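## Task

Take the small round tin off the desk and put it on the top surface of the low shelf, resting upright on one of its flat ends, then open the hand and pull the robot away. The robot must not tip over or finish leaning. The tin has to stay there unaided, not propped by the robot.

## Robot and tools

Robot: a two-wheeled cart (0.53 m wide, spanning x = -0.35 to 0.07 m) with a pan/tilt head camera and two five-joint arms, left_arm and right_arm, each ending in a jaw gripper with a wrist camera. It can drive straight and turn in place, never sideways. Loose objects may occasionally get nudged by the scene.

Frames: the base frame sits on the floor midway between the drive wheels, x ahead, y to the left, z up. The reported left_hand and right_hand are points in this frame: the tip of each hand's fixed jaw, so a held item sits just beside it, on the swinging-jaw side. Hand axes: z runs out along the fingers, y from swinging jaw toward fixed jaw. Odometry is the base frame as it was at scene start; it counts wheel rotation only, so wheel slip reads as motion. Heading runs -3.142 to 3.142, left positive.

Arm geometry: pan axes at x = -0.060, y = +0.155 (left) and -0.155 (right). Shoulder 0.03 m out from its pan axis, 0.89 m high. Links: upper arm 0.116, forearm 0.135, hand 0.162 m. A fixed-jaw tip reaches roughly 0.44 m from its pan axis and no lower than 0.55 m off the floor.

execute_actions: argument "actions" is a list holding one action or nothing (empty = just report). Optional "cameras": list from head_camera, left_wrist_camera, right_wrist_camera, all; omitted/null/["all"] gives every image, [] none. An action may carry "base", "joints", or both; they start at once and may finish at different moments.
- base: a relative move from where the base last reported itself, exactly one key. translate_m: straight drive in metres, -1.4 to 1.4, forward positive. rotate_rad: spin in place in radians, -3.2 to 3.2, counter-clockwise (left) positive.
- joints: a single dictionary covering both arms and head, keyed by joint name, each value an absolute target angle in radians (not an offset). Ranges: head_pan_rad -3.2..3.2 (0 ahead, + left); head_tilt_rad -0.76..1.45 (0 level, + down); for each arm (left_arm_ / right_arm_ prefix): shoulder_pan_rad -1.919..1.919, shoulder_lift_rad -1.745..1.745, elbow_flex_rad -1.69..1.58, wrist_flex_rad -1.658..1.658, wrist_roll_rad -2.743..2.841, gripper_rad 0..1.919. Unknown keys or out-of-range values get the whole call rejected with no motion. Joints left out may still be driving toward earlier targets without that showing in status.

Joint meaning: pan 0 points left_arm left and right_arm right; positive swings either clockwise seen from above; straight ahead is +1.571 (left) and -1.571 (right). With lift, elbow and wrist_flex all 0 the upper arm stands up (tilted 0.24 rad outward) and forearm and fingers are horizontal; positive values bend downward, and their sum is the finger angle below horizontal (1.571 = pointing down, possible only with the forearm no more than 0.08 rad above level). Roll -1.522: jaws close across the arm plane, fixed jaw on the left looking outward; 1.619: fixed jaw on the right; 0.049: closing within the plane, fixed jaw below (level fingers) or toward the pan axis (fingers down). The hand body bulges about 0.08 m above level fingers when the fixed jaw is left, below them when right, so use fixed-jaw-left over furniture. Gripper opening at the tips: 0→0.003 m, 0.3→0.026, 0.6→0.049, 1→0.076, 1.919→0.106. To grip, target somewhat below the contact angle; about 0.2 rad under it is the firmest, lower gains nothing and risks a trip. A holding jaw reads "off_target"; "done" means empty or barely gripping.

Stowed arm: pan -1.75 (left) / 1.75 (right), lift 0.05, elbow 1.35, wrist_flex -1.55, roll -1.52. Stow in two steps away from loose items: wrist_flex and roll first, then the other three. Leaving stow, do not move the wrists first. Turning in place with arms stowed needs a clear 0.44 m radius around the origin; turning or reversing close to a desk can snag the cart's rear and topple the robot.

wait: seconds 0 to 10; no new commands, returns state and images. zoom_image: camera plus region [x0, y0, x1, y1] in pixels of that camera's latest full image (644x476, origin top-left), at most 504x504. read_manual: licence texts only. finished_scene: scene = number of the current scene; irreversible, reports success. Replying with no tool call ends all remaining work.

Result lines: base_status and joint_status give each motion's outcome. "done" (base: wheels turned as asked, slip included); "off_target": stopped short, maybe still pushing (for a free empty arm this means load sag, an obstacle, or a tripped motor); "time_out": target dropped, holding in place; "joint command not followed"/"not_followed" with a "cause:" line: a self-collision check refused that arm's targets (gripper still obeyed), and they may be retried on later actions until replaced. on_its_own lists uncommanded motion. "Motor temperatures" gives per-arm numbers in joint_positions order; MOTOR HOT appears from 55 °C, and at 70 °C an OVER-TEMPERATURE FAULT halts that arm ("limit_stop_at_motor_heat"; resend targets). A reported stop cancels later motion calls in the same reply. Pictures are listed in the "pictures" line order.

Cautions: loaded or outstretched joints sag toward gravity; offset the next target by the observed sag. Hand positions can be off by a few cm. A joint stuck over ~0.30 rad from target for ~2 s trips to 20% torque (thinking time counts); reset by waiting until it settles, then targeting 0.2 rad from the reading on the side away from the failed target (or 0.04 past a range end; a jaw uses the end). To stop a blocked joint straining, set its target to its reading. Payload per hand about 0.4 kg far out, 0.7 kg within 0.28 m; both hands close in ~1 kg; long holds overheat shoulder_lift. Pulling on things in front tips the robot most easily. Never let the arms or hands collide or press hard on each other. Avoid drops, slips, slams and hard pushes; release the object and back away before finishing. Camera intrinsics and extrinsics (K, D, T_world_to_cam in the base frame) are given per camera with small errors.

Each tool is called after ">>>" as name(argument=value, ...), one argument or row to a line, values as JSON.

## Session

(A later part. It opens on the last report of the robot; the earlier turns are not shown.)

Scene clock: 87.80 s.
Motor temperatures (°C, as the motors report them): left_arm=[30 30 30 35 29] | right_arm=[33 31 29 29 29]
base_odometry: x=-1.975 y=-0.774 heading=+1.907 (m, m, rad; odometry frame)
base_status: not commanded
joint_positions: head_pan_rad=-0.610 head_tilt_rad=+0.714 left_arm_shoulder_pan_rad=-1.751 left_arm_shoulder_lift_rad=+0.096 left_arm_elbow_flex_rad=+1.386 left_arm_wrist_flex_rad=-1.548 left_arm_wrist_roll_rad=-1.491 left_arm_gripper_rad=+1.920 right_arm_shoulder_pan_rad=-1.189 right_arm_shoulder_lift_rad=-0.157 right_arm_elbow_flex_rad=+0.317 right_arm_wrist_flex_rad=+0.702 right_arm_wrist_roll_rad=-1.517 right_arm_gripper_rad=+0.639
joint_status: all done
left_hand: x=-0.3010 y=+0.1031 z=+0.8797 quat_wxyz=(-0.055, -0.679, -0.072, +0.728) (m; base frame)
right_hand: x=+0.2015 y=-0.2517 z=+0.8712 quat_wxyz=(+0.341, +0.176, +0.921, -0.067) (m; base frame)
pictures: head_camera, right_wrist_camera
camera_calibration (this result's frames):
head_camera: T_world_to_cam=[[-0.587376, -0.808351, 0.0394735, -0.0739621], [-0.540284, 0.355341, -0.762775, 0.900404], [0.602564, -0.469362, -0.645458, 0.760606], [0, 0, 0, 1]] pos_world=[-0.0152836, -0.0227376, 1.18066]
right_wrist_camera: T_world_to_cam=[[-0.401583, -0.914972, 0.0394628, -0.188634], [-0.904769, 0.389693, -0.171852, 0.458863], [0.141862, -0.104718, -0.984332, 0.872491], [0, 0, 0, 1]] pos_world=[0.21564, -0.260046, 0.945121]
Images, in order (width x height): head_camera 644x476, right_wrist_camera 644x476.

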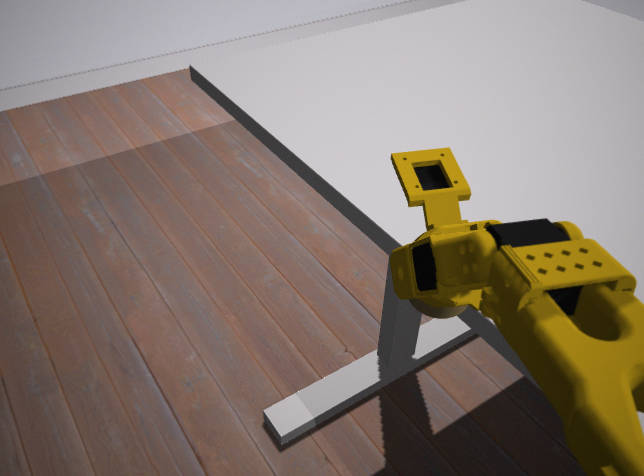

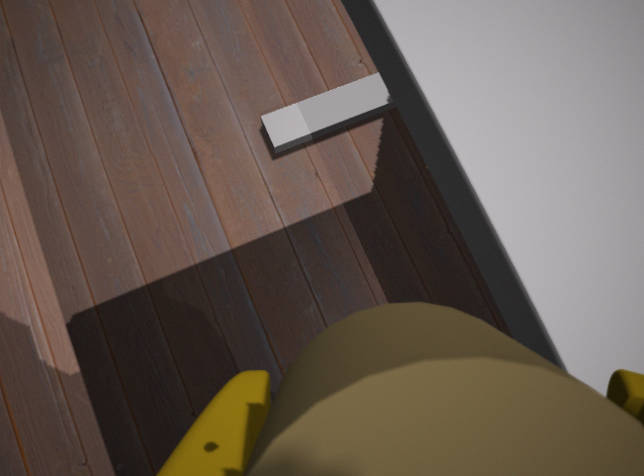

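>>> execute_actions(
  actions=[
    {"base":{"translate_m":1.1},"joints":{"head_pan_rad":0,"head_tilt_rad":0.6,"right_arm_shoulder_pan_rad":-1.6}},
  ],
  cameras=[],
)

>>> execute_actions(
  actions=[
    {"base":{"rotate_rad":2.7}},
  ],
  cameras=["head_camera"],
)

Scene clock: 96.13 s.
Motor temperatures (°C, as the motors report them): left_arm=[30 30 30 35 29] | right_arm=[33 31 29 29 29]
base_odometry: x=-2.339 y=+0.264 heading=+1.907 (m, m, rad; odometry frame)
base_status: done
joint_positions: head_pan_rad=-0.010 head_tilt_rad=+0.614 left_arm_shoulder_pan_rad=-1.751 left_arm_shoulder_lift_rad=+0.096 left_arm_elbow_flex_rad=+1.386 left_arm_wrist_flex_rad=-1.548 left_arm_wrist_roll_rad=-1.491 left_arm_gripper_rad=+1.920 right_arm_shoulder_pan_rad=-1.589 right_arm_shoulder_lift_rad=-0.159 right_arm_elbow_flex_rad=+0.317 right_arm_wrist_flex_rad=+0.702 right_arm_wrist_roll_rad=-1.517 right_arm_gripper_rad=+0.639
joint_status: all done
left_hand: x=-0.3010 y=+0.1031 z=+0.8797 quat_wxyz=(-0.055, -0.679, -0.072, +0.728) (m; base frame)
right_hand: x=+0.2186 y=-0.1422 z=+0.8715 quat_wxyz=(+0.348, -0.011, +0.938, +0.002) (m; base frame)
pictures: none
No camera images: the call's "cameras" was empty. Leave "cameras" out to get every camera's image.

Scene clock: 100.20 s.
Motor temperatures (°C, as the motors report them): left_arm=[30 30 30 35 29] | right_arm=[33 31 29 29 29]
base_odometry: x=-2.338 y=+0.264 heading=-1.678 (m, m, rad; odometry frame)
base_status: done
joint_positions: head_pan_rad=-0.010 head_tilt_rad=+0.614 left_arm_shoulder_pan_rad=-1.751 left_arm_shoulder_lift_rad=+0.096 left_arm_elbow_flex_rad=+1.386 left_arm_wrist_flex_rad=-1.548 left_arm_wrist_roll_rad=-1.491 left_arm_gripper_rad=+1.920 right_arm_shoulder_pan_rad=-1.591 right_arm_shoulder_lift_rad=-0.159 right_arm_elbow_flex_rad=+0.317 right_arm_wrist_flex_rad=+0.702 right_arm_wrist_roll_rad=-1.517 right_arm_gripper_rad=+0.639
joint_status: not commanded
left_hand: x=-0.3010 y=+0.1031 z=+0.8797 quat_wxyz=(-0.055, -0.679, -0.072, +0.728) (m; base frame)
right_hand: x=+0.2185 y=-0.1417 z=+0.8715 quat_wxyz=(+0.348, -0.012, +0.937, +0.003) (m; base frame)
pictures: head_camera
camera_calibration (this result's frames):
head_camera: T_world_to_cam=[[-0.0321508, -0.998782, 0.037434, -0.0455191], [-0.566834, -0.0126269, -0.823735, 0.969321], [0.823204, -0.0477026, -0.565738, 0.679218], [0, 0, 0, 1]] pos_world=[-0.0111549, -0.000823643, 1.18443]
Images, in order (width x height): head_camera 644x476.

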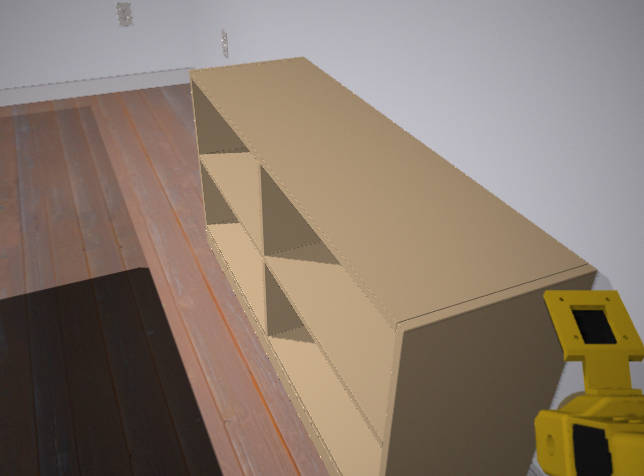

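>>> execute_actions(
  actions=[
    {"base":{"translate_m":0.45},"joints":{"right_arm_shoulder_pan_rad":-1.45,"head_tilt_rad":1.0,"head_pan_rad":-0.5}},
  ],
  cameras=[],
)

>>> execute_actions(
  actions=[
    {"joints":{"right_arm_shoulder_lift_rad":1.3,"right_arm_elbow_flex_rad":-0.72,"right_arm_wrist_flex_rad":0.45}},
  ],
  cameras=["head_camera","right_wrist_camera"],
)

Scene clock: 105.63 s.
Motor temperatures (°C, as the motors report them): left_arm=[30 30 30 35 29] | right_arm=[33 31 29 29 29]
base_odometry: x=-2.386 y=-0.184 heading=-1.677 (m, m, rad; odometry frame)
base_status: done
joint_positions: head_pan_rad=-0.490 head_tilt_rad=+0.995 left_arm_shoulder_pan_rad=-1.751 left_arm_shoulder_lift_rad=+0.096 left_arm_elbow_flex_rad=+1.386 left_arm_wrist_flex_rad=-1.548 left_arm_wrist_roll_rad=-1.491 left_arm_gripper_rad=+1.920 right_arm_shoulder_pan_rad=-1.460 right_arm_shoulder_lift_rad=-0.159 right_arm_elbow_flex_rad=+0.317 right_arm_wrist_flex_rad=+0.702 right_arm_wrist_roll_rad=-1.517 right_arm_gripper_rad=+0.639
joint_status: all done
left_hand: x=-0.3010 y=+0.1031 z=+0.8797 quat_wxyz=(-0.055, -0.679, -0.072, +0.728) (m; base frame)
right_hand: x=+0.2179 y=-0.1781 z=+0.8715 quat_wxyz=(+0.347, +0.050, +0.936, -0.020) (m; base frame)
pictures: none
No camera images: the call's "cameras" was empty. Leave "cameras" out to get every camera's image.

Scene clock: 107.33 s.
Motor temperatures (°C, as the motors report them): left_arm=[30 30 30 35 29] | right_arm=[33 31 29 29 29]
base_odometry: x=-2.386 y=-0.184 heading=-1.677 (m, m, rad; odometry frame)
base_status: not commanded
joint_positions: head_pan_rad=-0.490 head_tilt_rad=+0.995 left_arm_shoulder_pan_rad=-1.751 left_arm_shoulder_lift_rad=+0.096 left_arm_elbow_flex_rad=+1.386 left_arm_wrist_flex_rad=-1.548 left_arm_wrist_roll_rad=-1.491 left_arm_gripper_rad=+1.920 right_arm_shoulder_pan_rad=-1.460 right_arm_shoulder_lift_rad=+1.329 right_arm_elbow_flex_rad=-0.687 right_arm_wrist_flex_rad=+0.462 right_arm_wrist_roll_rad=-1.517 right_arm_gripper_rad=+0.639
joint_status: all done
left_hand: x=-0.3010 y=+0.1031 z=+0.8797 quat_wxyz=(-0.055, -0.679, -0.072, +0.728) (m; base frame)
right_hand: x=+0.2684 y=-0.1837 z=+0.6737 quat_wxyz=(+0.231, +0.051, +0.972, -0.013) (m; base frame)
pictures: head_camera, right_wrist_camera
camera_calibration (this result's frames):
head_camera: T_world_to_cam=[[-0.476144, -0.878315, 0.0430148, -0.0728103], [-0.743051, 0.375692, -0.553833, 0.650381], [0.470279, -0.295666, -0.831516, 0.968542], [0, 0, 0, 1]] pos_world=[-0.00688721, -0.0219283, 1.16869]
right_wrist_camera: T_world_to_cam=[[-0.131155, -0.9903, 0.045877, -0.182435], [-0.98852, 0.13414, 0.0695313, 0.271827], [-0.0750107, -0.0362309, -0.996524, 0.754735], [0, 0, 0, 1]] pos_world=[0.301393, -0.189783, 0.741581]
Images, in order (width x height): head_camera 644x476, right_wrist_camera 644x476.

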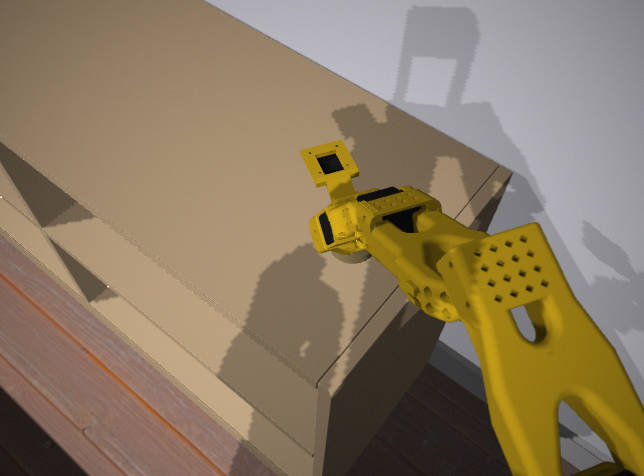

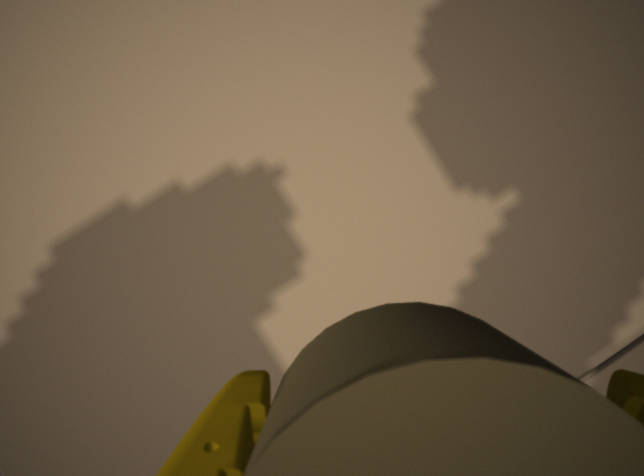

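>>> execute_actions(
  actions=[
    {"base":{"translate_m":0.07}},
  ],
  cameras=[],
)

>>> execute_actions(
  actions=[
    {"joints":{"right_arm_shoulder_lift_rad":1.42,"right_arm_wrist_flex_rad":0.36}},
  ],
  cameras=["head_camera"],
)

Scene clock: 110.80 s.
Motor temperatures (°C, as the motors report them): left_arm=[30 30 30 35 29] | right_arm=[33 31 29 29 29]
base_odometry: x=-2.393 y=-0.253 heading=-1.676 (m, m, rad; odometry frame)
base_status: done
joint_positions: head_pan_rad=-0.490 head_tilt_rad=+0.995 left_arm_shoulder_pan_rad=-1.751 left_arm_shoulder_lift_rad=+0.096 left_arm_elbow_flex_rad=+1.386 left_arm_wrist_flex_rad=-1.548 left_arm_wrist_roll_rad=-1.491 left_arm_gripper_rad=+1.920 right_arm_shoulder_pan_rad=-1.460 right_arm_shoulder_lift_rad=+1.329 right_arm_elbow_flex_rad=-0.689 right_arm_wrist_flex_rad=+0.462 right_arm_wrist_roll_rad=-1.517 right_arm_gripper_rad=+0.639
joint_status: not commanded
left_hand: x=-0.3010 y=+0.1031 z=+0.8797 quat_wxyz=(-0.055, -0.679, -0.072, +0.728) (m; base frame)
right_hand: x=+0.2687 y=-0.1837 z=+0.6740 quat_wxyz=(+0.232, +0.051, +0.971, -0.013) (m; base frame)
pictures: none
No camera images: the call's "cameras" was empty. Leave "cameras" out to get every camera's image.

Scene clock: 111.53 s.
Motor temperatures (°C, as the motors report them): left_arm=[30 30 30 35 29] | right_arm=[33 31 29 29 29]
base_odometry: x=-2.393 y=-0.253 heading=-1.676 (m, m, rad; odometry frame)
base_status: not commanded
joint_positions: head_pan_rad=-0.490 head_tilt_rad=+0.995 left_arm_shoulder_pan_rad=-1.751 left_arm_shoulder_lift_rad=+0.096 left_arm_elbow_flex_rad=+1.386 left_arm_wrist_flex_rad=-1.548 left_arm_wrist_roll_rad=-1.491 left_arm_gripper_rad=+1.920 right_arm_shoulder_pan_rad=-1.460 right_arm_shoulder_lift_rad=+1.449 right_arm_elbow_flex_rad=-0.690 right_arm_wrist_flex_rad=+0.372 right_arm_wrist_roll_rad=-1.517 right_arm_gripper_rad=+0.639
joint_status: all done
left_hand: x=-0.3010 y=+0.1031 z=+0.8797 quat_wxyz=(-0.055, -0.679, -0.072, +0.728) (m; base frame)
right_hand: x=+0.2542 y=-0.1821 z=+0.6456 quat_wxyz=(+0.218, +0.052, +0.974, -0.013) (m; base frame)
pictures: head_camera
camera_calibration (this result's frames):
head_camera: T_world_to_cam=[[-0.476251, -0.878257, 0.043015, -0.0728155], [-0.743016, 0.37579, -0.553813, 0.65036], [0.470226, -0.295715, -0.831529, 0.968554], [0, 0, 0, 1]] pos_world=[-0.00688955, -0.0219334, 1.16869]
Images, in order (width x height): head_camera 644x476.

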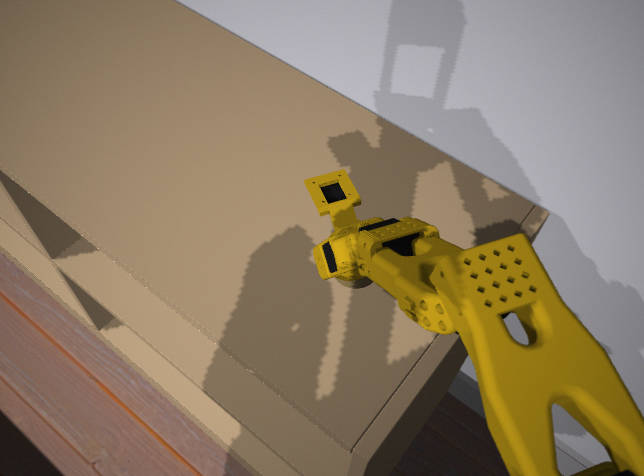

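>>> execute_actions(
  actions=[
    {"joints":{"right_arm_shoulder_lift_rad":1.5,"right_arm_wrist_flex_rad":0.3}},
  ],
  cameras=[],
)

>>> execute_actions(
  actions=[
    {"joints":{"right_arm_gripper_rad":1.4}},
  ],
  cameras=[],
)

>>> execute_actions(
  actions=[
    {"joints":{"right_arm_shoulder_lift_rad":1.0,"right_arm_wrist_flex_rad":0.7}},
  ],
  cameras=[],
)

>>> execute_actions(
  actions=[
    {"base":{"translate_m":-0.25}},
  ],
  cameras=["head_camera"],
)

Scene clock: 114.20 s.
Motor temperatures (°C, as the motors report them): left_arm=[30 30 30 35 29] | right_arm=[33 31 29 29 29]
base_odometry: x=-2.393 y=-0.253 heading=-1.676 (m, m, rad; odometry frame)
base_status: not commanded
joint_positions: head_pan_rad=-0.490 head_tilt_rad=+0.995 left_arm_shoulder_pan_rad=-1.751 left_arm_shoulder_lift_rad=+0.096 left_arm_elbow_flex_rad=+1.386 left_arm_wrist_flex_rad=-1.548 left_arm_wrist_roll_rad=-1.491 left_arm_gripper_rad=+1.920 right_arm_shoulder_pan_rad=-1.460 right_arm_shoulder_lift_rad=+1.525 right_arm_elbow_flex_rad=-0.692 right_arm_wrist_flex_rad=+0.312 right_arm_wrist_roll_rad=-1.517 right_arm_gripper_rad=+0.639
joint_status: all done
left_hand: x=-0.3010 y=+0.1031 z=+0.8797 quat_wxyz=(-0.055, -0.679, -0.072, +0.728) (m; base frame)
right_hand: x=+0.2436 y=-0.1809 z=+0.6284 quat_wxyz=(+0.211, +0.052, +0.976, -0.012) (m; base frame)
pictures: none
No camera images: the call's "cameras" was empty. Leave "cameras" out to get every camera's image.

Scene clock: 115.20 s.
Motor temperatures (°C, as the motors report them): left_arm=[30 30 30 35 29] | right_arm=[33 31 29 29 29]
base_odometry: x=-2.393 y=-0.253 heading=-1.676 (m, m, rad; odometry frame)
base_status: not commanded
joint_positions: head_pan_rad=-0.490 head_tilt_rad=+0.995 left_arm_shoulder_pan_rad=-1.751 left_arm_shoulder_lift_rad=+0.096 left_arm_elbow_flex_rad=+1.386 left_arm_wrist_flex_rad=-1.548 left_arm_wrist_roll_rad=-1.491 left_arm_gripper_rad=+1.920 right_arm_shoulder_pan_rad=-1.460 right_arm_shoulder_lift_rad=+1.525 right_arm_elbow_flex_rad=-0.692 right_arm_wrist_flex_rad=+0.311 right_arm_wrist_roll_rad=-1.517 right_arm_gripper_rad=+1.389
joint_status: all done
left_hand: x=-0.3010 y=+0.1031 z=+0.8797 quat_wxyz=(-0.055, -0.679, -0.072, +0.728) (m; base frame)
right_hand: x=+0.2438 y=-0.1809 z=+0.6285 quat_wxyz=(+0.211, +0.052, +0.976, -0.012) (m; base frame)
pictures: none
No camera images: the call's "cameras" was empty. Leave "cameras" out to get every camera's image.

Scene clock: 116.30 s.
Motor temperatures (°C, as the motors report them): left_arm=[30 30 30 35 29] | right_arm=[33 31 29 29 29]
base_odometry: x=-2.393 y=-0.253 heading=-1.676 (m, m, rad; odometry frame)
base_status: not commanded
joint_positions: head_pan_rad=-0.490 head_tilt_rad=+0.995 left_arm_shoulder_pan_rad=-1.751 left_arm_shoulder_lift_rad=+0.096 left_arm_elbow_flex_rad=+1.386 left_arm_wrist_flex_rad=-1.548 left_arm_wrist_roll_rad=-1.491 left_arm_gripper_rad=+1.920 right_arm_shoulder_pan_rad=-1.460 right_arm_shoulder_lift_rad=+1.065 right_arm_elbow_flex_rad=-0.692 right_arm_wrist_flex_rad=+0.699 right_arm_wrist_roll_rad=-1.517 right_arm_gripper_rad=+1.391
joint_status: all done
left_hand: x=-0.3010 y=+0.1031 z=+0.8797 quat_wxyz=(-0.055, -0.679, -0.072, +0.728) (m; base frame)
right_hand: x=+0.2852 y=-0.1855 z=+0.7386 quat_wxyz=(+0.246, +0.051, +0.968, -0.014) (m; base frame)
pictures: none
No camera images: the call's "cameras" was empty. Leave "cameras" out to get every camera's image.

Scene clock: 118.47 s.
Motor temperatures (°C, as the motors report them): left_arm=[30 30 30 35 29] | right_arm=[33 31 29 29 29]
base_odometry: x=-2.367 y=-0.005 heading=-1.676 (m, m, rad; odometry frame)
base_status: done
joint_positions: head_pan_rad=-0.490 head_tilt_rad=+0.995 left_arm_shoulder_pan_rad=-1.751 left_arm_shoulder_lift_rad=+0.096 left_arm_elbow_flex_rad=+1.386 left_arm_wrist_flex_rad=-1.548 left_arm_wrist_roll_rad=-1.491 left_arm_gripper_rad=+1.920 right_arm_shoulder_pan_rad=-1.460 right_arm_shoulder_lift_rad=+1.065 right_arm_elbow_flex_rad=-0.692 right_arm_wrist_flex_rad=+0.699 right_arm_wrist_roll_rad=-1.517 right_arm_gripper_rad=+1.391
joint_status: not commanded
left_hand: x=-0.3010 y=+0.1031 z=+0.8797 quat_wxyz=(-0.055, -0.679, -0.072, +0.728) (m; base frame)
right_hand: x=+0.2852 y=-0.1855 z=+0.7386 quat_wxyz=(+0.246, +0.051, +0.968, -0.014) (m; base frame)
pictures: head_camera
camera_calibration (this result's frames):
head_camera: T_world_to_cam=[[-0.476251, -0.878257, 0.0430151, -0.0728156], [-0.743026, 0.375795, -0.553796, 0.65034], [0.470211, -0.295707, -0.83154, 0.968566], [0, 0, 0, 1]] pos_world=[-0.00688924, -0.0219336, 1.16869]
Images, in order (width x height): head_camera 644x476.

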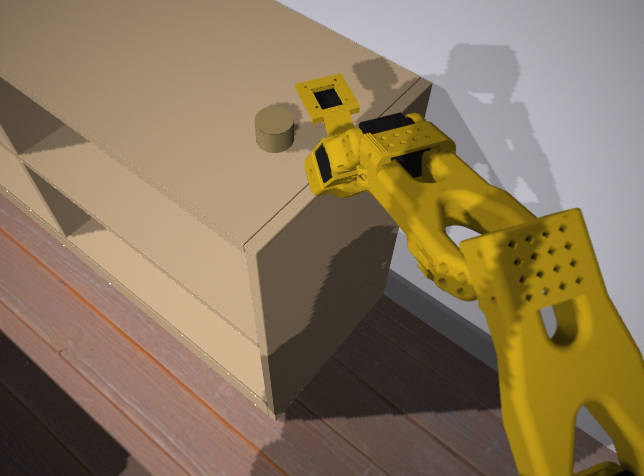

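>>> finished_scene(
  scene=2,
)

The scene is finished: the task was done.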